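# Remove the necktie from the basket onto the table

## Task

Get the necktie out of the basket so that the whole tie rests on the table; dropping it into place is allowed. All other items must finish inside the basket, and the basket must sit upright and flat on the table without having been tilted a long way. At the end the grippers must have released everything and backed away, since anything held in place only by the robot counts as not done.

## Robot and tools

Robot: two arms, left_arm and right_arm, each with six revolute joints and a two-finger parallel gripper. Scene frame: origin on the table surface midway between the arms, +x pointing out over the table, +z up, and left_arm on the +y side. The names left and right are just labels and do not match image sides. The base of left_arm is at (+0.039, +0.302, 0) m and that of right_arm at (+0.049, -0.281, 0) m, each turned slightly about z.

Gripper geometry: the fingers extend along the gripper's +z axis and close along its y axis. The reported end-effector point sits between the finger pads, roughly 1 cm back from the tips.

Tool execute_actions, argument actions, which is a list holding zero or one item. An empty list sends nothing and just reports the state. A motion item looks like {"rows": [[...]], "steps": N}. N runs from 1 to 15 control steps of 1/30 s each and defaults to 15. Each row is used for one step, and the last row is held if there are fewer rows than steps. Every row is a single flat list of 14 numbers covering both arms, even if only one arm moves. The first 7 are for left_arm: waist, shoulder, elbow, wrist pitch, wrist yaw, wrist roll, then grip. The next 7 are the same for right_arm. Joint values are absolute target angles in radians, the same kind of number that Joint positions prints. They are not offsets. A wait item is {"steps": N} with no rows and N up to 300. It sends no command and returns once that many steps have passed since the previous result. The optional boolean pictures turns camera images on or off; they are on by default. A refused call sends nothing.

Joint ranges in radians, the same for both arms and in column order: waist -2.618 to 3.054, shoulder 0.000 to 3.142, elbow 0.000 to 3.142, wrist pitch -1.571 to 1.571, wrist yaw -1.571 to 1.571, wrist roll -2.094 to 2.094. The call is refused if a target lies more than 0.036 past a range end and also beyond that joint's current angle. The true stop may be up to 0.036 away from the stated end on either side. Targets beyond the true stop are clipped there, and the result may then report "joint sent to its limit". That note can refer to an earlier motion, and its absence does not mean there is more room. Friction can leave a joint up to about 0.031 rad short of its target, and a change smaller than that may do nothing.

Speed: on each step, a joint's target can lead its measured angle by at most 0.202 rad for the waist, 0.258 for the shoulder, 0.238 for the elbow, 0.573 for wrist pitch, and 0.522 for wrist yaw and wrist roll. If an arm's targets would move its gripper more than 70 mm from where it is measured to be, all its targets are pulled back proportionally. Large moves therefore need several calls. The simulation keeps running while you think and write. The arms keep heading for the last row sent until they stall or a step is HELD.

Grip number: from -1 (closed) to +1 (fully open). Elsewhere in that range, the motor goes to the position where grip_measured equals your number. The pads meet near -0.94, and each millimetre of object width adds about 0.0208. A number further below an object's width reading squeezes harder, up to roughly 50 to 62 N per pad, with less force on parts thinner than about 5 mm. Keep sending the closing number for as long as you want to hold. Each gripper has a fixed reading bias of up to about ±0.02.

Result lines: a state line for each arm, left_arm: … | right_arm: …, giving end_effector_position in metres and end_effector_quat_wxyz in the scene frame. These can be inaccurate at long reach. Joint positions list six angles plus the gripper opening in metres, from 0.000 closed to 0.093 fully open, with up to 1 mm of error. When holding a rigid flat object, the opening settles up to about 12 mm below its width and may read 0; it can settle lower still on soft or round objects. Joint velocities are also listed. grip_measured is the motor position on the -1..+1 scale. "joint command not followed" means a clearance check changed or blocked joint targets on some steps. HELD marks steps where your row, or part of it, was not sent. MOTOR HOT appears from 75 °C, and holding loads causes heating. At 90 °C the arm is halted for 10 s. At 100 °C the arm goes limp and drops. These stops are reported as OVER-TEMPERATURE FAULT.

Tool zoom_image: camera is one of cam_high, cam_low, cam_roll_left, cam_roll_right, cam_left_wrist, cam_right_wrist. region is [x0, y0, x1, y1] in image pixels, with the origin at the top-left of the 504x504 image, and spans at most 504 by 504. It gives a finer view of that camera's latest picture. The wrist cameras ride on the hands.

Tool read_manual (section, default "licences") returns only licence text and does not move anything.

Suggested order: look, zoom to find the tie, move above it, open, descend, close, lift clear of the basket rim, place or drop the tie fully on the table, open, and withdraw both arms.

Avoid: collisions or pressing between the two arms; knocking or placing rigid items off the table; tipping the basket or pulling other items out of it; dropping things, slamming, or pushing hard. Loose objects may occasionally get a small outside push.

Each tool is called in YAML: its name, and indented under it one key for each argument.

## Session

execute_actions:
  actions: []

Scene clock: 0.00 s of 5400.00 s.
left_arm: end_effector_position=(+0.4094, +0.2259, +0.3933) grip_measured=+1.000 end_effector_quat_wxyz=(+0.697, +0.076, +0.710, -0.065) | right_arm: end_effector_position=(+0.4227, -0.2429, +0.4056) grip_measured=+0.995 end_effector_quat_wxyz=(+0.706, -0.036, +0.706, +0.031)
Joint positions: left_arm=[-0.012  1.055  1.033  0.003 -0.005  0.014  0.093] | right_arm=[-0.014  1.053  1.064 -0.012  0.012 -0.006  0.093]
Joint velocities: left_arm=[ 0.007  0.017 -0.012 -0.007 -0.051  0.007  0.   ] | right_arm=[-0.007 -0.027 -0.022  0.022  0.022 -0.051  0.   ]
Motor temperatures (°C, as the motors report them): left_arm=[22 21 22 24 23 23] | right_arm=[26 24 22 22 25 23]

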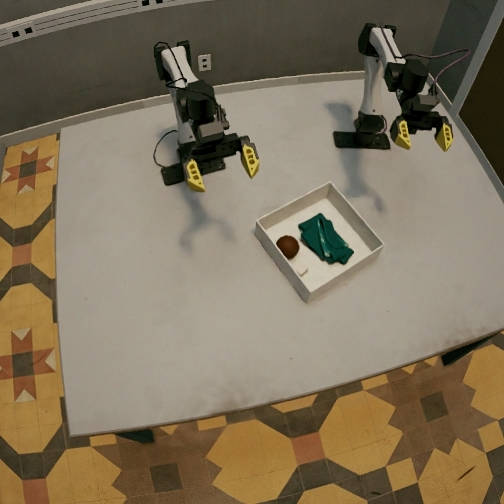

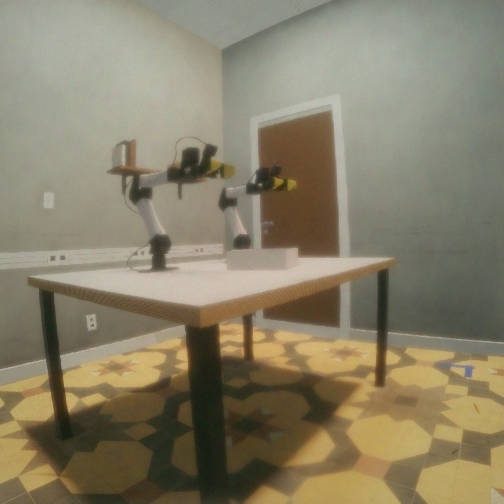

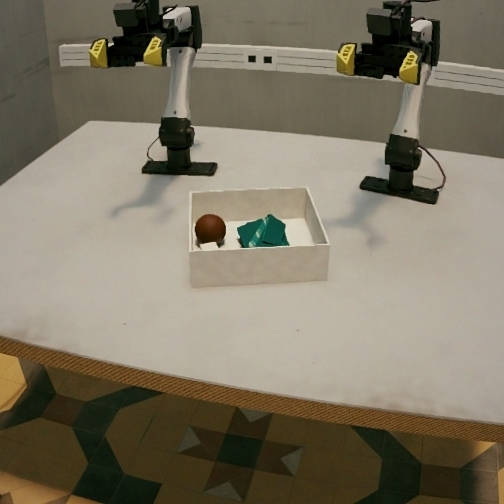

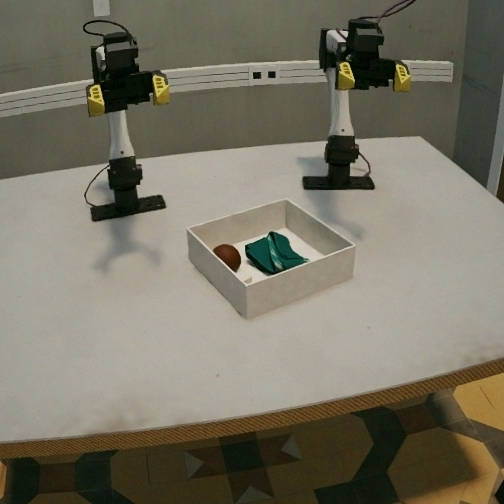

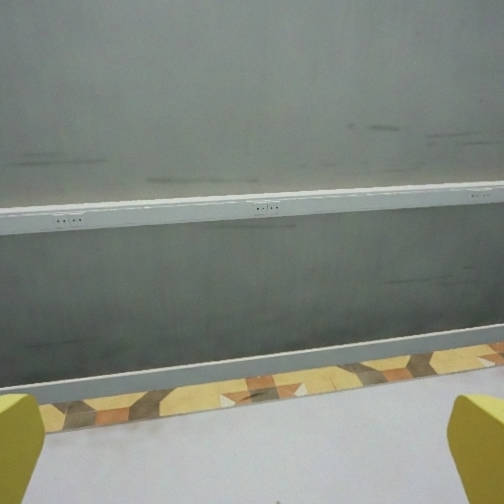

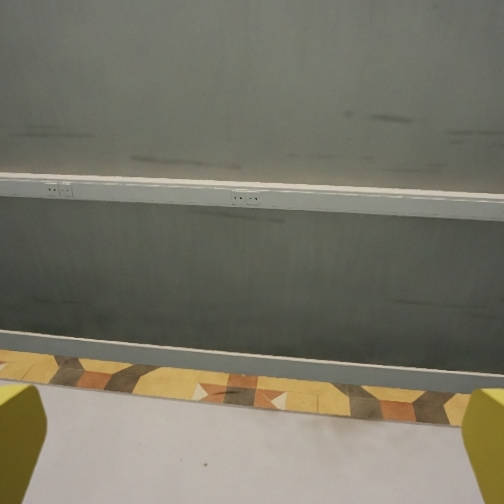

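zoom_image:
  camera: "cam_high"
  region: [240, 170, 400, 310]

Region (240, 170, 400, 310) of cam_high's 504x504 image, scaled by 3.150, with more detail than that image has; it fills the top 441 rows of this view, and the rest is white.

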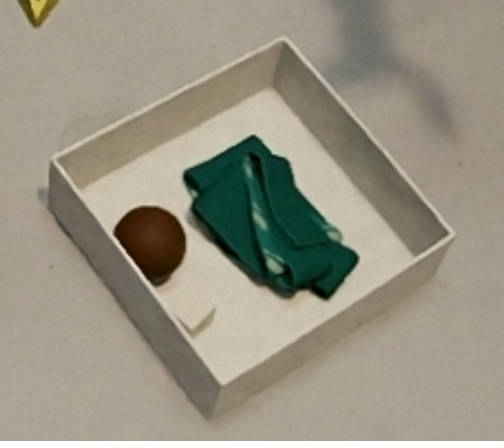

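execute_actions:
  actions:
    - {"rows":[[-0.40,1.7,1.636,-1.1,0,-1.06,1,-0.014,1.053,1.064,-0.012,0.012,0,1]]}
  pictures: false

execute_actions:
  actions:
    - {"steps":40}
  pictures: false

execute_actions:
  actions:
    - {"rows":[[-0.40,1.898,1.636,-0.96,0,-1.06,1,-0.014,1.053,1.064,-0.012,0.012,0,1]]}
  pictures: false

execute_actions:
  actions:
    - {"steps":30}

Scene clock: 7.80 s of 5400.00 s.
left_arm: end_effector_position=(+0.3940, +0.0652, +0.1950) grip_measured=+1.000 end_effector_quat_wxyz=(+0.184, -0.158, +0.955, -0.173) | right_arm: end_effector_position=(+0.4227, -0.2429, +0.4056) grip_measured=+0.995 end_effector_quat_wxyz=(+0.706, -0.036, +0.706, +0.031)
Joint positions: left_arm=[-0.395  1.716  1.603 -0.947  0.001 -0.916  0.093] | right_arm=[-0.014  1.053  1.064 -0.012  0.012 -0.006  0.093]
Joint velocities: left_arm=[ 0.002  0.418  0.007 -1.223  0.051 -0.872  0.   ] | right_arm=[ 0.022  0.017  0.002 -0.007 -0.051  0.037 -0.   ]
Motor temperatures (°C, as the motors report them): left_arm=[22 22 23 26 23 23] | right_arm=[26 24 23 25 25 23]
Steps of this call (steps 1 to 90: nothing new was sent; then 4.30 s passed at rest; steps 91 to 105: all 15 steps of this action). Readings (joint positions):
91: left_arm=[-0.028 1.070 1.060 -0.050 -0.013 -0.034] | right_arm=[-0.014 1.053 1.064 -0.012 0.012 -0.006]
92: left_arm=[-0.065 1.108 1.117 -0.123 -0.017 -0.101] | right_arm=[-0.014 1.053 1.064 -0.012 0.012 -0.006]
94: left_arm=[-0.154 1.208 1.231 -0.252 -0.016 -0.231] | right_arm=[-0.014 1.053 1.064 -0.012 0.012 -0.006]
98: left_arm=[-0.318 1.434 1.459 -0.538 -0.010 -0.505] | right_arm=[-0.014 1.053 1.064 -0.012 0.012 -0.006]
105: the state above

Scene clock: 9.13 s of 5400.00 s.
left_arm: end_effector_position=(+0.3696, +0.0815, +0.1809) grip_measured=+1.000 end_effector_quat_wxyz=(+0.125, -0.226, +0.957, -0.134) | right_arm: end_effector_position=(+0.4227, -0.2429, +0.4056) grip_measured=+0.995 end_effector_quat_wxyz=(+0.706, -0.036, +0.706, +0.031)
Joint positions: left_arm=[-0.395  1.723  1.612 -1.091  0.001 -1.053  0.093] | right_arm=[-0.014  1.053  1.064 -0.012  0.012 -0.006  0.093]
Joint velocities: left_arm=[-0.002 -0.007  0.002  0.007 -0.095 -0.007  0.   ] | right_arm=[-0.027  0.022 -0.002  0.051  0.037 -0.022 -0.001]
Motor temperatures (°C, as the motors report them): left_arm=[22 22 23 26 23 23] | right_arm=[26 24 24 26 25 23]
Steps of this call (steps 1 to 30: the robot went on to your last target; steps 31 to 40: nothing new was sent). Readings (joint positions):
1: left_arm=[-0.395 1.725 1.603 -0.983 0.001 -0.944] | right_arm=[-0.014 1.053 1.064 -0.012 0.012 -0.006]
2: left_arm=[-0.395 1.727 1.603 -1.010 0.001 -0.966] | right_arm=[-0.014 1.053 1.064 -0.012 0.012 -0.006]
4: left_arm=[-0.395 1.724 1.606 -1.045 0.001 -0.997] | right_arm=[-0.014 1.053 1.064 -0.012 0.012 -0.006]
8: left_arm=[-0.395 1.723 1.612 -1.073 0.001 -1.030] | right_arm=[-0.014 1.053 1.064 -0.012 0.012 -0.006]
40: the state above
All arms were judged still, so your last target was given up. Only a new action makes them travel on or press farther. Fingers that are still opening or closing keep moving.

Scene clock: 9.63 s of 5400.00 s.
left_arm: end_effector_position=(+0.4007, +0.0607, +0.1192) grip_measured=+1.000 end_effector_quat_wxyz=(+0.104, -0.228, +0.962, -0.112) | right_arm: end_effector_position=(+0.4227, -0.2429, +0.4056) grip_measured=+0.995 end_effector_quat_wxyz=(+0.706, -0.036, +0.706, +0.031)
Joint positions: left_arm=[-0.395  1.918  1.632 -0.978  0.001 -1.053  0.093] | right_arm=[-0.014  1.053  1.064 -0.012  0.012 -0.006  0.093]
Joint velocities: left_arm=[ 0.007 -0.002  0.027  0.066 -0.037 -0.095  0.   ] | right_arm=[-0.032  0.002  0.002  0.007  0.007 -0.022  0.   ]
Motor temperatures (°C, as the motors report them): left_arm=[22 22 23 26 23 23] | right_arm=[26 24 24 26 25 23]
Steps of this call (steps 1 to 15: all 15 steps of this action). Readings (joint positions):
1: left_arm=[-0.395 1.736 1.615 -1.086 0.001 -1.053] | right_arm=[-0.014 1.053 1.064 -0.012 0.012 -0.006]
2: left_arm=[-0.395 1.760 1.626 -1.066 0.001 -1.053] | right_arm=[-0.014 1.053 1.064 -0.012 0.012 -0.006]
4: left_arm=[-0.395 1.827 1.632 -1.018 0.001 -1.053] | right_arm=[-0.014 1.053 1.064 -0.012 0.012 -0.006]
8: left_arm=[-0.395 1.918 1.632 -0.993 0.001 -1.053] | right_arm=[-0.014 1.053 1.064 -0.012 0.012 -0.006]
15: the state above

Scene clock: 10.63 s of 5400.00 s.
left_arm: end_effector_position=(+0.4014, +0.0602, +0.1195) grip_measured=+1.000 end_effector_quat_wxyz=(+0.105, -0.228, +0.961, -0.113) | right_arm: end_effector_position=(+0.4227, -0.2429, +0.4056) grip_measured=+0.995 end_effector_quat_wxyz=(+0.706, -0.036, +0.706, +0.031)
Joint positions: left_arm=[-0.395  1.918  1.632 -0.975  0.001 -1.053  0.093] | right_arm=[-0.014  1.053  1.064 -0.012  0.012 -0.006  0.093]
Joint velocities: left_arm=[-0.007  0.007 -0.012  0.022 -0.095 -0.022  0.   ] | right_arm=[-0.002  0.027  0.002 -0.007 -0.022  0.007 -0.   ]
Motor temperatures (°C, as the motors report them): left_arm=[22 23 24 26 23 23] | right_arm=[26 24 24 26 25 23]
Steps of this call (steps 1 to 15: the robot went on to your last target; steps 16 to 30: nothing new was sent). Readings (joint positions):
1: left_arm=[-0.395 1.918 1.632 -0.977 0.001 -1.053] | right_arm=[-0.014 1.053 1.064 -0.012 0.012 -0.006]
2: left_arm=[-0.395 1.918 1.632 -0.976 0.001 -1.053] | right_arm=[-0.014 1.053 1.064 -0.012 0.012 -0.006]
4: left_arm=[-0.395 1.918 1.632 -0.976 0.001 -1.053] | right_arm=[-0.014 1.053 1.064 -0.012 0.012 -0.006]
8: left_arm=[-0.395 1.918 1.632 -0.975 0.001 -1.053] | right_arm=[-0.014 1.053 1.064 -0.012 0.012 -0.006]
30: the state above
All arms were judged still, so your last target was given up. Only a new action makes them travel on or press farther. Fingers that are still opening or closing keep moving.
camera_calibration (this result's frames):
cam_left_wrist: T_world_to_cam=[[0.415622, -0.871151, 0.261448, -0.145092], [-0.901816, -0.357324, 0.242998, 0.396779], [-0.118266, -0.336774, -0.934129, 0.260645], [0, 0, 0, 1]] pos_world=[0.448951, 0.10316, 0.184994]

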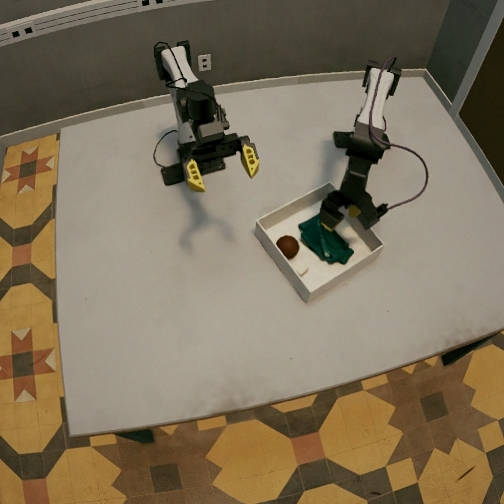

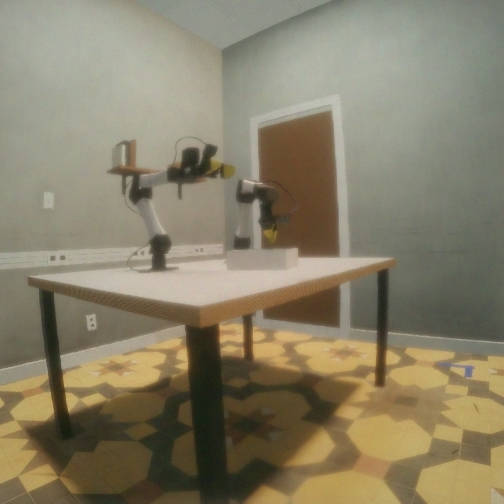

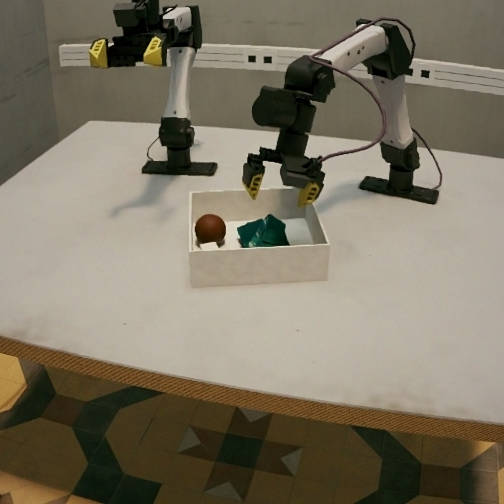

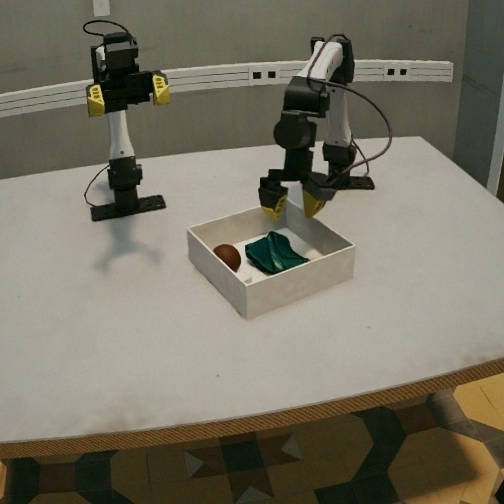

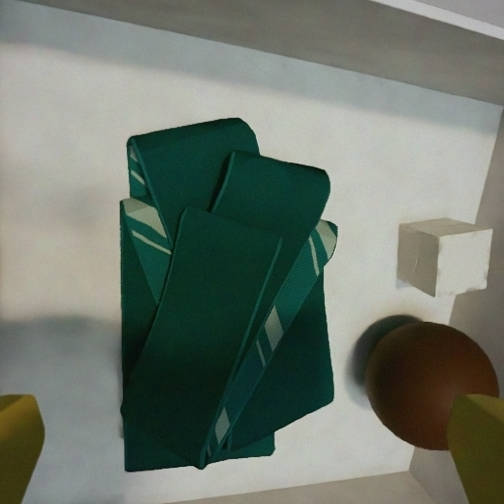

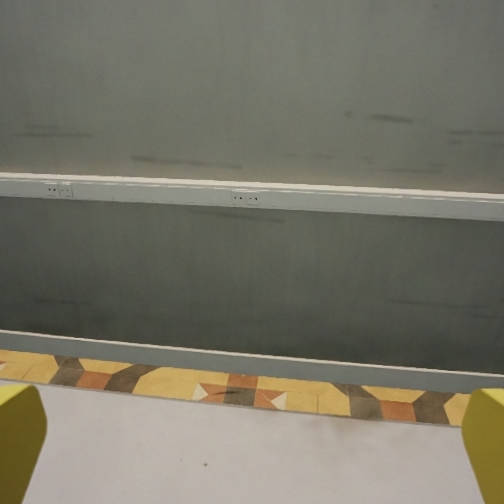

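execute_actions:
  actions:
    - {"rows":[[-0.435,2.27,2.02,-1.29,0,-1.06,1,-0.014,1.053,1.064,-0.012,0.012,0,1]]}
  pictures: false

execute_actions:
  actions:
    - {"steps":30}

Scene clock: 12.80 s of 5400.00 s.
left_arm: end_effector_position=(+0.4031, +0.0412, +0.0549) grip_measured=+1.000 end_effector_quat_wxyz=(+0.003, -0.215, +0.977, -0.002) | right_arm: end_effector_position=(+0.4227, -0.2429, +0.4056) grip_measured=+0.995 end_effector_quat_wxyz=(+0.706, -0.036, +0.706, +0.031)
Joint positions: left_arm=[-0.429  2.293  1.997 -1.267 -0.001 -1.055  0.093] | right_arm=[-0.014  1.053  1.064 -0.012  0.012 -0.006  0.093]
Joint velocities: left_arm=[ 0.002 -0.012  0.012 -0.037  0.007 -0.007  0.   ] | right_arm=[-0.002 -0.022  0.002 -0.037  0.037  0.022 -0.   ]
Motor temperatures (°C, as the motors report them): left_arm=[22 24 24 26 23 23] | right_arm=[26 24 24 27 25 23]
Steps of this call (steps 1 to 50: nothing new was sent; steps 51 to 65: all 15 steps of this action). Readings (joint positions):
51: left_arm=[-0.397 1.948 1.678 -1.032 -0.000 -1.054] | right_arm=[-0.014 1.053 1.064 -0.012 0.012 -0.006]
52: left_arm=[-0.401 2.009 1.769 -1.102 -0.001 -1.055] | right_arm=[-0.014 1.053 1.064 -0.012 0.012 -0.006]
54: left_arm=[-0.413 2.146 1.931 -1.153 -0.001 -1.055] | right_arm=[-0.014 1.053 1.064 -0.012 0.012 -0.006]
58: left_arm=[-0.429 2.280 1.989 -1.204 -0.001 -1.055] | right_arm=[-0.014 1.053 1.064 -0.012 0.012 -0.006]
65: the state above

Scene clock: 13.80 s of 5400.00 s.
left_arm: end_effector_position=(+0.4009, +0.0427, +0.0550) grip_measured=+1.000 end_effector_quat_wxyz=(-0.001, -0.215, +0.977, +0.002) | right_arm: end_effector_position=(+0.4227, -0.2429, +0.4056) grip_measured=+0.995 end_effector_quat_wxyz=(+0.706, -0.036, +0.706, +0.031)
Joint positions: left_arm=[-0.429  2.293  1.997 -1.279 -0.001 -1.055  0.093] | right_arm=[-0.014  1.053  1.064 -0.012  0.012 -0.006  0.093]
Joint velocities: left_arm=[-0.002  0.002 -0.007 -0.022  0.051  0.066  0.   ] | right_arm=[-0.027  0.017 -0.022  0.051  0.022  0.022  0.001]
Motor temperatures (°C, as the motors report them): left_arm=[22 24 24 26 23 23] | right_arm=[26 24 24 27 25 23]
Steps of this call (steps 1 to 30: the robot went on to your last target). Readings (joint positions):
1: left_arm=[-0.429 2.293 1.997 -1.269 -0.001 -1.055] | right_arm=[-0.014 1.053 1.064 -0.012 0.012 -0.006]
2: left_arm=[-0.429 2.293 1.997 -1.271 -0.001 -1.055] | right_arm=[-0.014 1.053 1.064 -0.012 0.012 -0.006]
4: left_arm=[-0.429 2.293 1.997 -1.274 -0.001 -1.055] | right_arm=[-0.014 1.053 1.064 -0.012 0.012 -0.006]
8: left_arm=[-0.429 2.293 1.997 -1.277 -0.001 -1.055] | right_arm=[-0.014 1.053 1.064 -0.012 0.012 -0.006]
30: the state above
All arms were judged still, so your last target was given up. Only a new action makes them travel on or press farther. Fingers that are still opening or closing keep moving.
camera_calibration (this result's frames):
cam_left_wrist: T_world_to_cam=[[0.419535, -0.907697, -0.00877067, -0.128431], [-0.830164, -0.387572, 0.400769, 0.369619], [-0.367176, -0.160856, -0.916137, 0.28573], [0, 0, 0, 1]] pos_world=[0.465639, 0.0726391, 0.11251]

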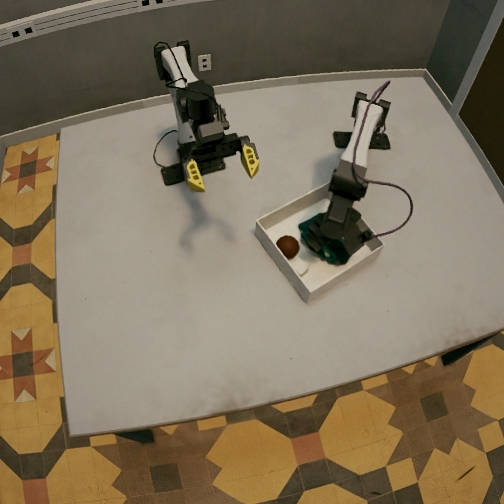

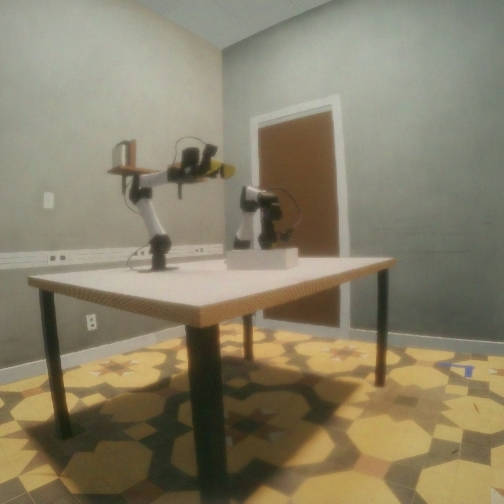

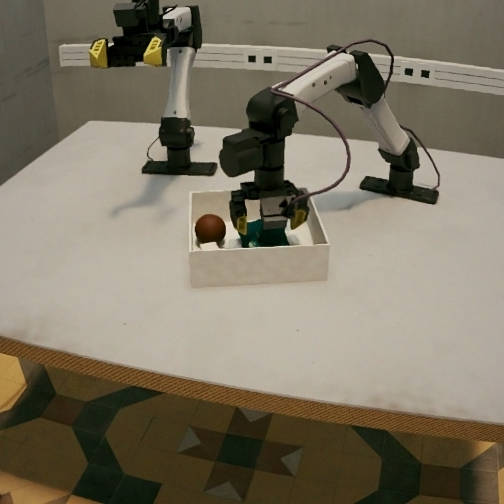

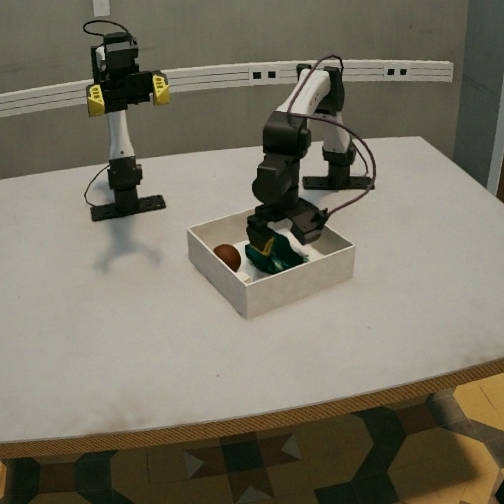

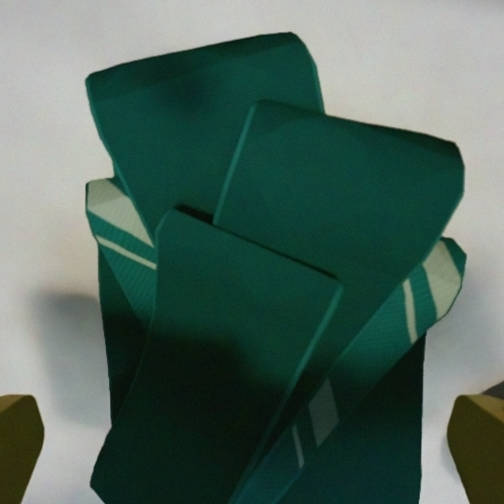

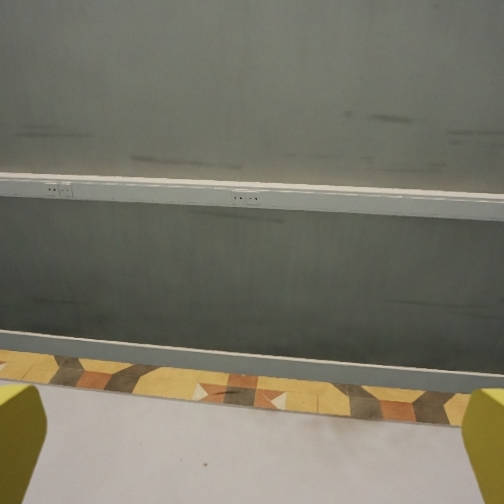

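Shift about 5 mm further out while descending.

execute_actions:
  actions:
    - {"rows":[[-0.435,2.305,1.93,-1.15,0,-1.06,1,-0.014,1.053,1.064,-0.012,0.012,0,1]]}
  pictures: false

execute_actions:
  actions:
    - {"steps":25}

Scene clock: 19.47 s of 5400.00 s.
left_arm: end_effector_position=(+0.4117, +0.0350, +0.0400) grip_measured=+1.000 end_effector_quat_wxyz=(+0.017, -0.215, +0.976, -0.019) | right_arm: end_effector_position=(+0.4227, -0.2429, +0.4056) grip_measured=+0.995 end_effector_quat_wxyz=(+0.706, -0.036, +0.706, +0.031)
Joint positions: left_arm=[-0.429  2.299  1.946 -1.167 -0.001 -1.055  0.093] | right_arm=[-0.014  1.053  1.064 -0.012  0.012 -0.006  0.093]
Joint velocities: left_arm=[-0.002 -0.017 -0.002 -0.022 -0.022 -0.095  0.   ] | right_arm=[-0.012  0.007  0.012  0.007  0.007 -0.022  0.   ]
Motor temperatures (°C, as the motors report them): left_arm=[22 27 25 26 23 23] | right_arm=[26 24 25 28 25 23]
Steps of this call (steps 1 to 90: nothing new was sent; then 2.17 s passed at rest; steps 91 to 105: all 15 steps of this action). Readings (joint positions):
91: left_arm=[-0.429 2.293 1.988 -1.265 -0.001 -1.055] | right_arm=[-0.014 1.053 1.064 -0.012 0.012 -0.006]
92: left_arm=[-0.429 2.292 1.977 -1.244 -0.001 -1.055] | right_arm=[-0.014 1.053 1.064 -0.012 0.012 -0.006]
94: left_arm=[-0.429 2.295 1.956 -1.213 -0.001 -1.055] | right_arm=[-0.014 1.053 1.064 -0.012 0.012 -0.006]
98: left_arm=[-0.429 2.299 1.946 -1.186 -0.001 -1.055] | right_arm=[-0.014 1.053 1.064 -0.012 0.012 -0.006]
105: the state above

Scene clock: 20.30 s of 5400.00 s.
left_arm: end_effector_position=(+0.4124, +0.0345, +0.0400) grip_measured=+1.000 end_effector_quat_wxyz=(+0.019, -0.215, +0.976, -0.020) | right_arm: end_effector_position=(+0.4227, -0.2429, +0.4056) grip_measured=+0.995 end_effector_quat_wxyz=(+0.706, -0.036, +0.706, +0.031)
Joint positions: left_arm=[-0.429  2.299  1.946 -1.163 -0.001 -1.055  0.093] | right_arm=[-0.014  1.053  1.064 -0.012  0.012 -0.006  0.093]
Joint velocities: left_arm=[-0.002  0.002  0.007 -0.051 -0.095 -0.007  0.   ] | right_arm=[-0.002 -0.027 -0.007  0.051 -0.007  0.007 -0.001]
Motor temperatures (°C, as the motors report them): left_arm=[22 28 25 26 23 23] | right_arm=[26 25 25 28 25 23]
Steps of this call (steps 1 to 15: the robot went on to your last target; steps 16 to 25: nothing new was sent). Readings (joint positions):
1: left_arm=[-0.429 2.299 1.946 -1.166 -0.001 -1.055] | right_arm=[-0.014 1.053 1.064 -0.012 0.012 -0.006]
2: left_arm=[-0.429 2.299 1.946 -1.165 -0.001 -1.055] | right_arm=[-0.014 1.053 1.064 -0.012 0.012 -0.006]
4: left_arm=[-0.429 2.299 1.946 -1.164 -0.001 -1.055] | right_arm=[-0.014 1.053 1.064 -0.012 0.012 -0.006]
8: left_arm=[-0.429 2.299 1.946 -1.163 -0.001 -1.055] | right_arm=[-0.014 1.053 1.064 -0.012 0.012 -0.006]
25: the state above
All arms were judged still, so your last target was given up. Only a new action makes them travel on or press farther. Fingers that are still opening or closing keep moving.
camera_calibration (this result's frames):
cam_left_wrist: T_world_to_cam=[[0.418734, -0.907123, 0.0423132, -0.142607], [-0.848659, -0.374315, 0.373719, 0.39021], [-0.32317, -0.192398, -0.926576, 0.258308], [0, 0, 0, 1]] pos_world=[0.474347, 0.0663972, 0.0995479]

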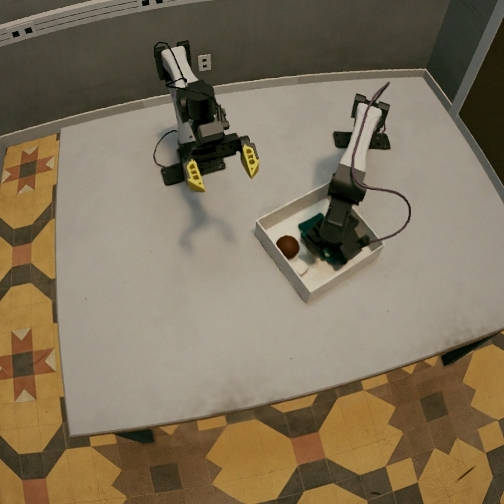

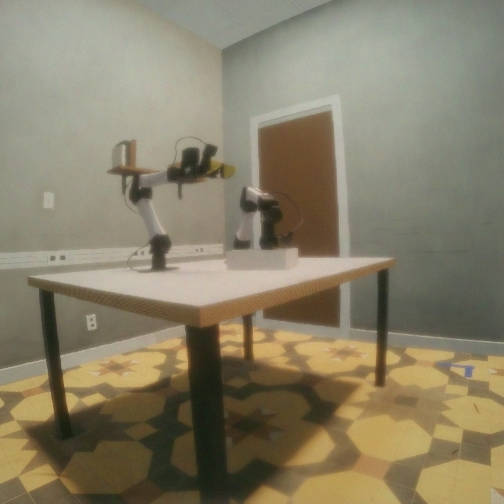

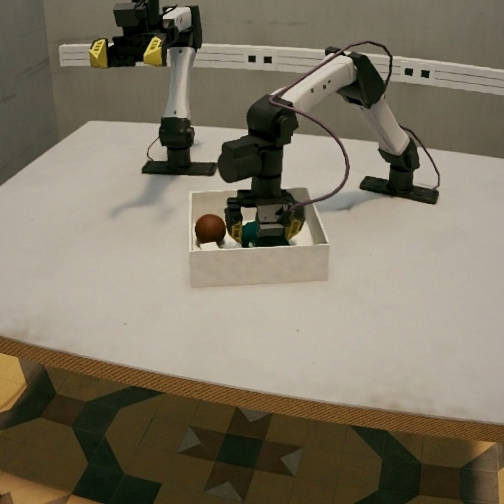

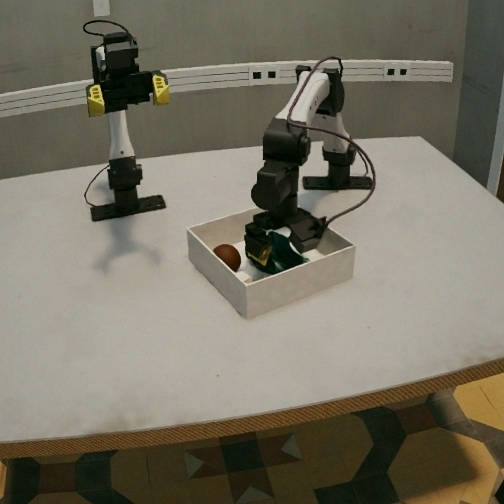

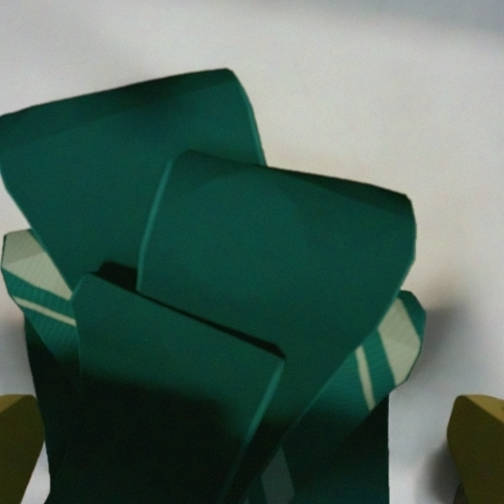

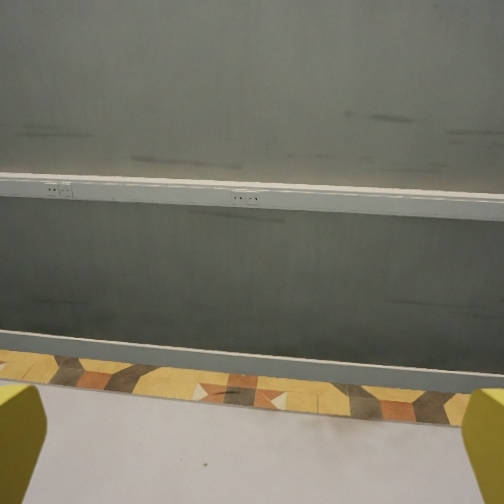

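execute_actions:
  actions:
    - {"rows":[[-0.435,2.305,1.9,-1.15,0,-1.06,1,-0.014,1.053,1.064,-0.012,0.012,0,1],[-0.435,2.305,1.9,-1.15,0,-1.06,1,-0.014,1.053,1.064,-0.012,0.012,0,1],[-0.435,2.305,1.9,-1.15,0,-1.06,1,-0.014,1.053,1.064,-0.012,0.012,0,1],[-0.435,2.305,1.9,-1.15,0,-1.06,1,-0.014,1.053,1.064,-0.012,0.012,0,1],[-0.435,2.305,1.9,-1.15,0,-1.06,1,-0.014,1.053,1.064,-0.012,0.012,0,1],[-0.435,2.305,1.9,-1.15,0,-1.06,1,-0.014,1.053,1.064,-0.012,0.012,0,1],[-0.435,2.335,1.9,-1.15,0,-1.06,1,-0.014,1.053,1.064,-0.012,0.012,0,1]]}
  pictures: false

execute_actions:
  actions:
    - {"steps":20}

Scene clock: 24.70 s of 5400.00 s.
left_arm: end_effector_position=(+0.4053, +0.0396, +0.0218) grip_measured=+1.000 end_effector_quat_wxyz=(+0.002, -0.215, +0.977, -0.002) | right_arm: end_effector_position=(+0.4227, -0.2429, +0.4056) grip_measured=+0.995 end_effector_quat_wxyz=(+0.706, -0.036, +0.706, +0.031)
Joint positions: left_arm=[-0.429  2.324  1.917 -1.158 -0.001 -1.055  0.093] | right_arm=[-0.014  1.053  1.064 -0.012  0.012 -0.006  0.093]
Joint velocities: left_arm=[-0.002  0.022 -0.017 -0.022 -0.007 -0.022  0.   ] | right_arm=[ 0.022  0.007 -0.002  0.022  0.007 -0.051 -0.   ]
Motor temperatures (°C, as the motors report them): left_arm=[22 29 25 26 23 23] | right_arm=[26 25 26 29 25 23]
Steps of this call (steps 1 to 90: nothing new was sent; then 0.90 s passed at rest; steps 91 to 105: all 15 steps of this action). Readings (joint positions):
91: left_arm=[-0.429 2.299 1.942 -1.161 -0.001 -1.055] | right_arm=[-0.014 1.053 1.064 -0.012 0.012 -0.006]
92: left_arm=[-0.429 2.299 1.937 -1.159 -0.001 -1.055] | right_arm=[-0.014 1.053 1.064 -0.012 0.012 -0.006]
94: left_arm=[-0.429 2.299 1.923 -1.158 -0.001 -1.055] | right_arm=[-0.014 1.053 1.064 -0.012 0.012 -0.006]
98: left_arm=[-0.429 2.303 1.917 -1.158 -0.001 -1.055] | right_arm=[-0.014 1.053 1.064 -0.012 0.012 -0.006]
105: the state above

Scene clock: 25.37 s of 5400.00 s.
left_arm: end_effector_position=(+0.4053, +0.0396, +0.0218) grip_measured=+1.000 end_effector_quat_wxyz=(+0.002, -0.215, +0.977, -0.002) | right_arm: end_effector_position=(+0.4227, -0.2429, +0.4056) grip_measured=+0.995 end_effector_quat_wxyz=(+0.706, -0.036, +0.706, +0.031)
Joint positions: left_arm=[-0.429  2.324  1.917 -1.158 -0.001 -1.055  0.093] | right_arm=[-0.014  1.053  1.064 -0.012  0.012 -0.006  0.093]
Joint velocities: left_arm=[-0.002  0.002 -0.022 -0.081 -0.022 -0.051  0.   ] | right_arm=[-0.007 -0.007 -0.017 -0.095  0.066 -0.051  0.   ]
Motor temperatures (°C, as the motors report them): left_arm=[22 29 25 25 23 23] | right_arm=[26 25 26 29 25 23]
Steps of this call (steps 1 to 15: the robot went on to your last target; steps 16 to 20: nothing new was sent). Readings (joint positions):
1: left_arm=[-0.429 2.324 1.917 -1.158 -0.001 -1.055] | right_arm=[-0.014 1.053 1.064 -0.012 0.012 -0.006]
2: left_arm=[-0.429 2.324 1.917 -1.158 -0.001 -1.055] | right_arm=[-0.014 1.053 1.064 -0.012 0.012 -0.006]
4: left_arm=[-0.429 2.324 1.917 -1.158 -0.001 -1.055] | right_arm=[-0.014 1.053 1.064 -0.012 0.012 -0.006]
8: left_arm=[-0.429 2.324 1.917 -1.158 -0.001 -1.055] | right_arm=[-0.014 1.053 1.064 -0.012 0.012 -0.006]
20: the state above
All arms were judged still, so your last target was given up. Only a new action makes them travel on or press farther. Fingers that are still opening or closing keep moving.
camera_calibration (this result's frames):
cam_left_wrist: T_world_to_cam=[[0.419571, -0.907722, 0.000188409, -0.133652], [-0.833499, -0.385181, 0.396124, 0.386721], [-0.359498, -0.166359, -0.918197, 0.253574], [0, 0, 0, 1]] pos_world=[0.469568, 0.069823, 0.0796664]

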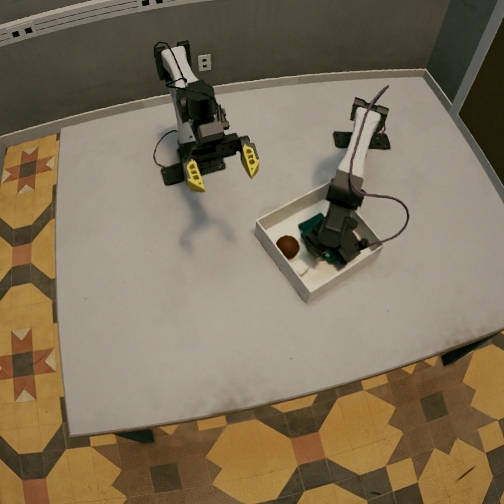

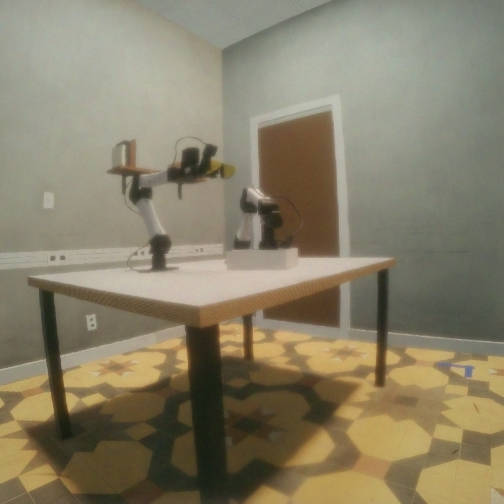

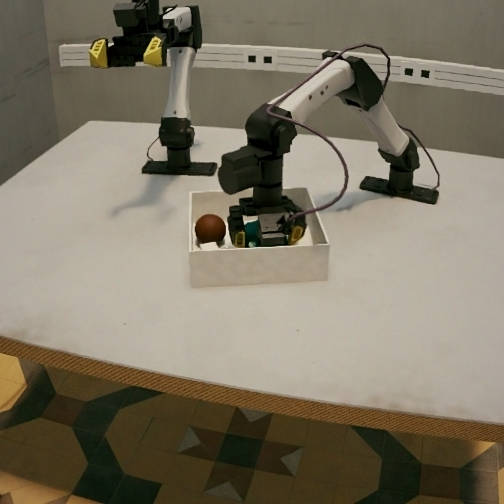

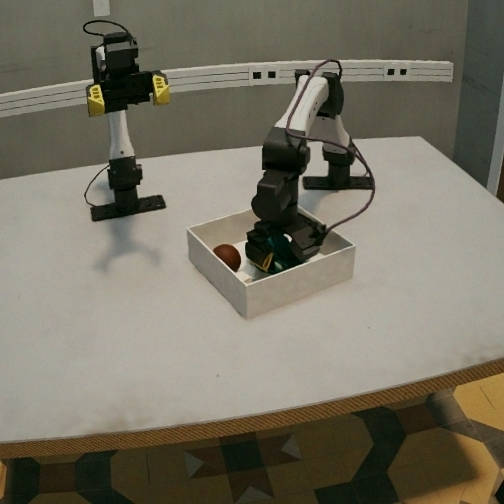

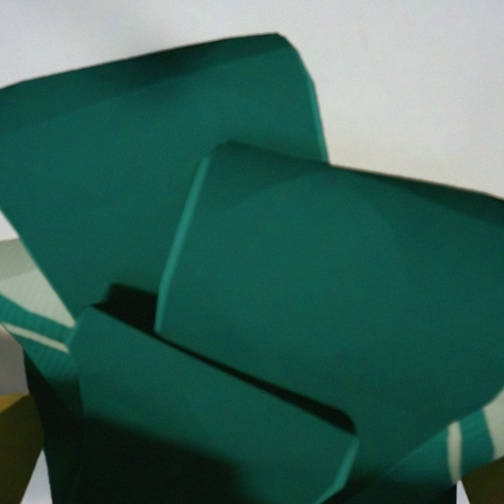

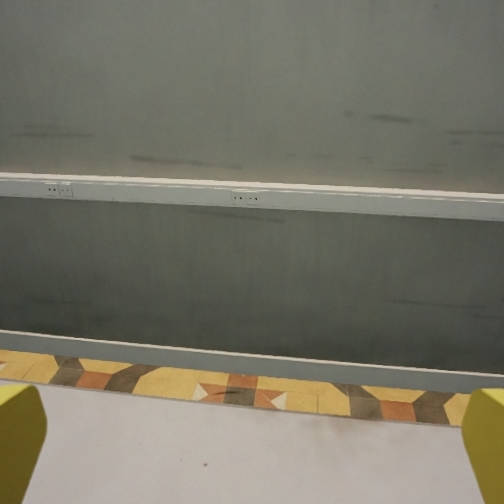

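execute_actions:
  actions:
    - {"rows":[[-0.435,2.355,1.9,-1.15,0,-1.06,1,-0.014,1.053,1.064,-0.012,0.012,0,1]],"steps":12}
  pictures: false

execute_actions:
  actions:
    - {"rows":[[-0.435,2.355,1.9,-1.15,0,-1.06,-1,-0.014,1.053,1.064,-0.012,0.012,0,1]]}
  pictures: false

execute_actions:
  actions:
    - {"steps":20}
  pictures: false

execute_actions:
  actions:
    - {"rows":[[-0.435,2.3,1.9,-1.15,0,-1.06,-1,-0.014,1.053,1.064,-0.012,0.012,0,1],[-0.435,2.27,1.9,-1.16,0,-1.06,-1,-0.014,1.053,1.064,-0.012,0.012,0,1],[-0.435,2.24,1.9,-1.17,0,-1.06,-1,-0.014,1.053,1.064,-0.012,0.012,0,1],[-0.435,2.21,1.9,-1.18,0,-1.06,-1,-0.014,1.053,1.064,-0.012,0.012,0,1],[-0.435,2.18,1.9,-1.19,0,-1.06,-1,-0.014,1.053,1.064,-0.012,0.012,0,1],[-0.435,2.15,1.9,-1.2,0,-1.06,-1,-0.014,1.053,1.064,-0.012,0.012,0,1],[-0.435,2.12,1.9,-1.21,0,-1.06,-1,-0.014,1.053,1.064,-0.012,0.012,0,1],[-0.435,2.09,1.9,-1.22,0,-1.06,-1,-0.014,1.053,1.064,-0.012,0.012,0,1],[-0.435,2.06,1.9,-1.23,0,-1.06,-1,-0.014,1.053,1.064,-0.012,0.012,0,1],[-0.435,2.03,1.9,-1.24,0,-1.06,-1,-0.014,1.053,1.064,-0.012,0.012,0,1],[-0.435,2.0,1.9,-1.25,0,-1.06,-1,-0.014,1.053,1.064,-0.012,0.012,0,1],[-0.435,1.96,1.9,-1.25,0,-1.06,-1,-0.014,1.053,1.064,-0.012,0.012,0,1],[-0.435,1.92,1.9,-1.25,0,-1.06,-1,-0.014,1.053,1.064,-0.012,0.012,0,1],[-0.435,1.88,1.9,-1.25,0,-1.06,-1,-0.014,1.053,1.064,-0.012,0.012,0,1],[-0.435,1.85,1.9,-1.25,0,-1.06,-1,-0.014,1.053,1.064,-0.012,0.012,0,1]]}
  pictures: false

execute_actions:
  actions:
    - {"steps":20}

Scene clock: 31.53 s of 5400.00 s.
left_arm: end_effector_position=(+0.4041, +0.0405, +0.0144) grip_measured=+1.000 end_effector_quat_wxyz=(-0.003, -0.215, +0.977, +0.004) | right_arm: end_effector_position=(+0.4227, -0.2429, +0.4056) grip_measured=+0.995 end_effector_quat_wxyz=(+0.706, -0.036, +0.706, +0.031)
Joint positions: left_arm=[-0.429  2.341  1.917 -1.157 -0.001 -1.055  0.093] | right_arm=[-0.014  1.053  1.064 -0.012  0.012 -0.006  0.093]
Joint velocities: left_arm=[-0.007 -0.012 -0.012 -0.051 -0.051  0.051  0.   ] | right_arm=[ 0.002  0.012 -0.012  0.037  0.007  0.066 -0.   ]
Motor temperatures (°C, as the motors report them): left_arm=[22 31 25 25 23 23] | right_arm=[26 25 27 30 25 23]
Steps of this call (steps 1 to 90: nothing new was sent; then 2.77 s passed at rest; steps 91 to 102: all 12 steps of this action). Readings (joint positions):
91: left_arm=[-0.429 2.325 1.917 -1.158 -0.001 -1.055] | right_arm=[-0.014 1.053 1.064 -0.012 0.012 -0.006]
92: left_arm=[-0.429 2.326 1.917 -1.157 -0.001 -1.055] | right_arm=[-0.014 1.053 1.064 -0.012 0.012 -0.006]
94: left_arm=[-0.429 2.332 1.917 -1.157 -0.001 -1.055] | right_arm=[-0.014 1.053 1.064 -0.012 0.012 -0.006]
98: left_arm=[-0.429 2.341 1.917 -1.157 -0.001 -1.055] | right_arm=[-0.014 1.053 1.064 -0.012 0.012 -0.006]
102: the state above

Scene clock: 32.03 s of 5400.00 s.
left_arm: end_effector_position=(+0.4051, +0.0388, +0.0241) grip_measured=-0.654 end_effector_quat_wxyz=(+0.002, -0.215, +0.977, -0.005) | right_arm: end_effector_position=(+0.4227, -0.2429, +0.4056) grip_measured=+0.995 end_effector_quat_wxyz=(+0.706, -0.036, +0.706, +0.031)
Joint positions: left_arm=[-0.429  2.319  1.917 -1.159  0.004 -1.055  0.014] | right_arm=[-0.014  1.053  1.064 -0.012  0.012 -0.006  0.093]
Joint velocities: left_arm=[ 0.002 -0.007  0.012 -0.007  0.051  0.022  0.001] | right_arm=[-0.012 -0.012 -0.012 -0.037  0.007  0.051 -0.001]
Motor temperatures (°C, as the motors report them): left_arm=[22 31 25 25 23 23] | right_arm=[26 25 27 30 25 23]
Steps of this call (steps 1 to 15: all 15 steps of this action). Readings (joint positions):
1: left_arm=[-0.429 2.341 1.917 -1.157 -0.001 -1.055] | right_arm=[-0.014 1.053 1.064 -0.012 0.012 -0.006]
2: left_arm=[-0.429 2.341 1.917 -1.157 -0.001 -1.055] | right_arm=[-0.014 1.053 1.064 -0.012 0.012 -0.006]
4: left_arm=[-0.429 2.341 1.917 -1.158 -0.002 -1.055] | right_arm=[-0.014 1.053 1.064 -0.012 0.012 -0.006]
8: left_arm=[-0.429 2.319 1.917 -1.159 0.004 -1.055] | right_arm=[-0.014 1.053 1.064 -0.012 0.012 -0.006]
15: the state above

Scene clock: 32.70 s of 5400.00 s.
left_arm: end_effector_position=(+0.4051, +0.0388, +0.0241) grip_measured=-0.654 end_effector_quat_wxyz=(+0.002, -0.215, +0.977, -0.005) | right_arm: end_effector_position=(+0.4227, -0.2429, +0.4056) grip_measured=+0.995 end_effector_quat_wxyz=(+0.706, -0.036, +0.706, +0.031)
Joint positions: left_arm=[-0.429  2.319  1.917 -1.159  0.004 -1.055  0.014] | right_arm=[-0.014  1.053  1.064 -0.012  0.012 -0.006  0.093]
Joint velocities: left_arm=[ 0.007 -0.022 -0.007 -0.022  0.007 -0.037  0.001] | right_arm=[-0.017 -0.017 -0.002 -0.007 -0.051 -0.037  0.   ]
Motor temperatures (°C, as the motors report them): left_arm=[22 31 25 25 23 23] | right_arm=[26 25 27 30 25 23]
Steps of this call (steps 1 to 15: the robot went on to your last target; steps 16 to 20: nothing new was sent). Readings (joint positions):
1: left_arm=[-0.429 2.319 1.917 -1.159 0.004 -1.055] | right_arm=[-0.014 1.053 1.064 -0.012 0.012 -0.006]
2: left_arm=[-0.429 2.319 1.917 -1.159 0.004 -1.055] | right_arm=[-0.014 1.053 1.064 -0.012 0.012 -0.006]
4: left_arm=[-0.429 2.319 1.917 -1.159 0.004 -1.055] | right_arm=[-0.014 1.053 1.064 -0.012 0.012 -0.006]
8: left_arm=[-0.429 2.319 1.917 -1.159 0.004 -1.055] | right_arm=[-0.014 1.053 1.064 -0.012 0.012 -0.006]
20: the state above
All arms were judged still, so your last target was given up. Only a new action makes them travel on or press farther. Fingers that are still opening or closing keep moving.

Scene clock: 33.20 s of 5400.00 s.
left_arm: end_effector_position=(+0.3943, +0.0465, +0.1819) grip_measured=-0.654 end_effector_quat_wxyz=(+0.105, -0.212, +0.964, -0.119) | right_arm: end_effector_position=(+0.4227, -0.2429, +0.4056) grip_measured=+0.995 end_effector_quat_wxyz=(+0.706, -0.036, +0.706, +0.031)
Joint positions: left_arm=[-0.429  1.939  1.907 -1.22   0.004 -1.055  0.014] | right_arm=[-0.014  1.053  1.064 -0.012  0.012 -0.006  0.093]
Joint velocities: left_arm=[-0.002 -1.106  0.007 -0.183  0.037  0.022 -0.   ] | right_arm=[-0.032  0.007 -0.017 -0.022 -0.007 -0.022 -0.   ]
Motor temperatures (°C, as the motors report them): left_arm=[22 31 25 25 23 23] | right_arm=[26 25 27 30 25 23]
Steps of this call (steps 1 to 15: all 15 steps of this action). Readings (joint positions):
1: left_arm=[-0.429 2.317 1.917 -1.159 0.004 -1.055] | right_arm=[-0.014 1.053 1.064 -0.012 0.012 -0.006]
2: left_arm=[-0.429 2.313 1.917 -1.159 0.004 -1.055] | right_arm=[-0.014 1.053 1.064 -0.012 0.012 -0.006]
4: left_arm=[-0.429 2.295 1.916 -1.160 0.004 -1.055] | right_arm=[-0.014 1.053 1.064 -0.012 0.012 -0.006]
8: left_arm=[-0.429 2.199 1.907 -1.181 0.004 -1.055] | right_arm=[-0.014 1.053 1.064 -0.012 0.012 -0.006]
15: the state above

Scene clock: 33.87 s of 5400.00 s.
left_arm: end_effector_position=(+0.3828, +0.0548, +0.2208) grip_measured=-0.654 end_effector_quat_wxyz=(+0.130, -0.210, +0.958, -0.147) | right_arm: end_effector_position=(+0.4227, -0.2429, +0.4056) grip_measured=+0.995 end_effector_quat_wxyz=(+0.706, -0.036, +0.706, +0.031)
Joint positions: left_arm=[-0.429  1.839  1.907 -1.244  0.004 -1.055  0.014] | right_arm=[-0.014  1.053  1.064 -0.012  0.012 -0.006  0.093]
Joint velocities: left_arm=[-0.012 -0.007  0.027  0.051  0.051  0.022  0.001] | right_arm=[-0.007 -0.017 -0.022  0.007 -0.022 -0.022 -0.   ]
Motor temperatures (°C, as the motors report them): left_arm=[22 31 25 25 23 23] | right_arm=[26 25 27 30 25 23]
Steps of this call (steps 1 to 20: the robot went on to your last target). Readings (joint positions):
1: left_arm=[-0.429 1.903 1.907 -1.223 0.004 -1.055] | right_arm=[-0.014 1.053 1.064 -0.012 0.012 -0.006]
2: left_arm=[-0.429 1.872 1.907 -1.225 0.004 -1.055] | right_arm=[-0.014 1.053 1.064 -0.012 0.012 -0.006]
4: left_arm=[-0.429 1.835 1.907 -1.229 0.004 -1.055] | right_arm=[-0.014 1.053 1.064 -0.012 0.012 -0.006]
8: left_arm=[-0.429 1.835 1.907 -1.238 0.004 -1.055] | right_arm=[-0.014 1.053 1.064 -0.012 0.012 -0.006]
20: the state above
camera_calibration (this result's frames):
cam_left_wrist: T_world_to_cam=[[0.366051, -0.869382, 0.331935, -0.165284], [-0.928125, -0.315097, 0.198235, 0.371035], [-0.0677504, -0.380642, -0.922237, 0.331676], [0, 0, 0, 1]] pos_world=[0.42734, 0.099467, 0.287196]

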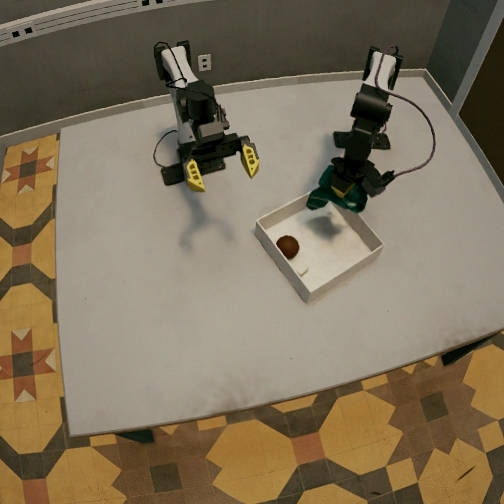

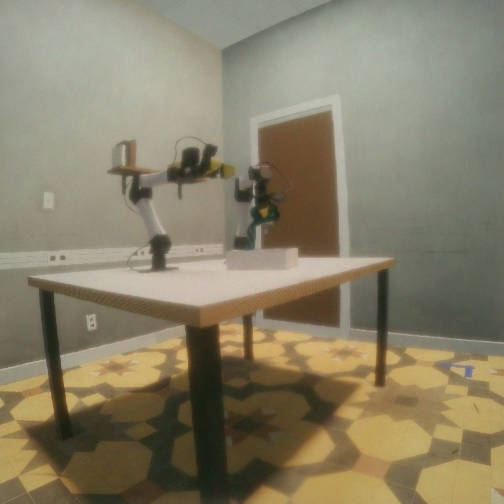

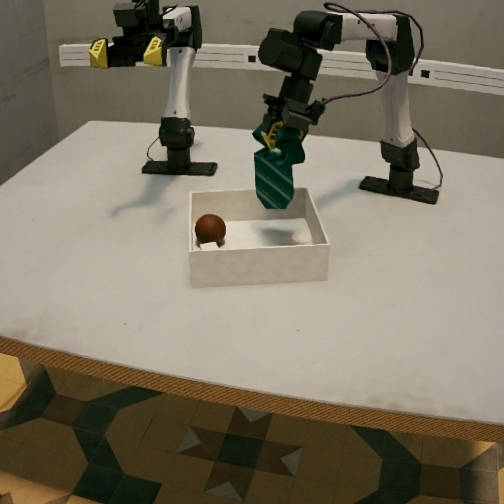

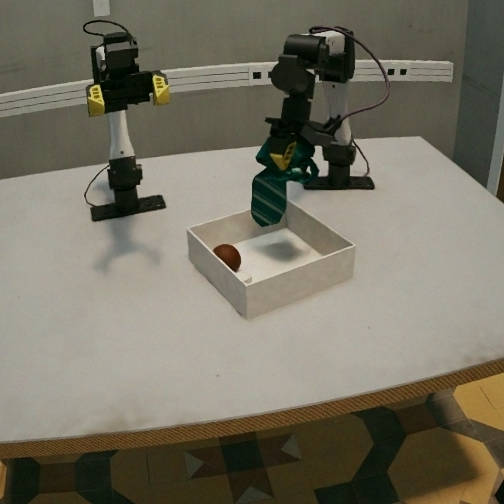

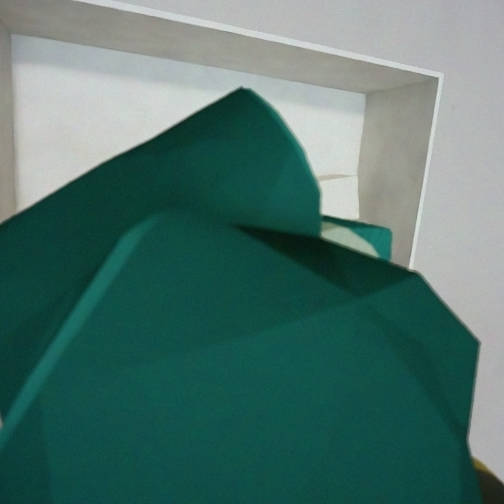

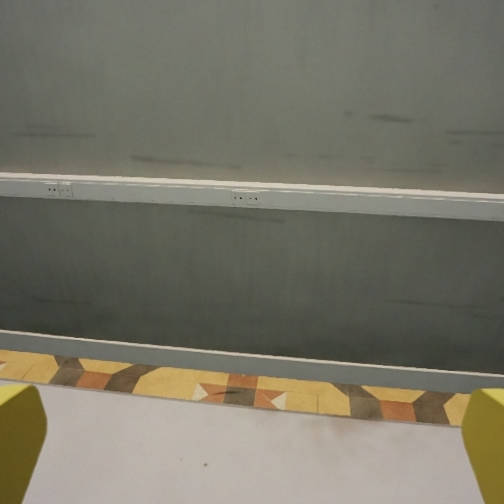

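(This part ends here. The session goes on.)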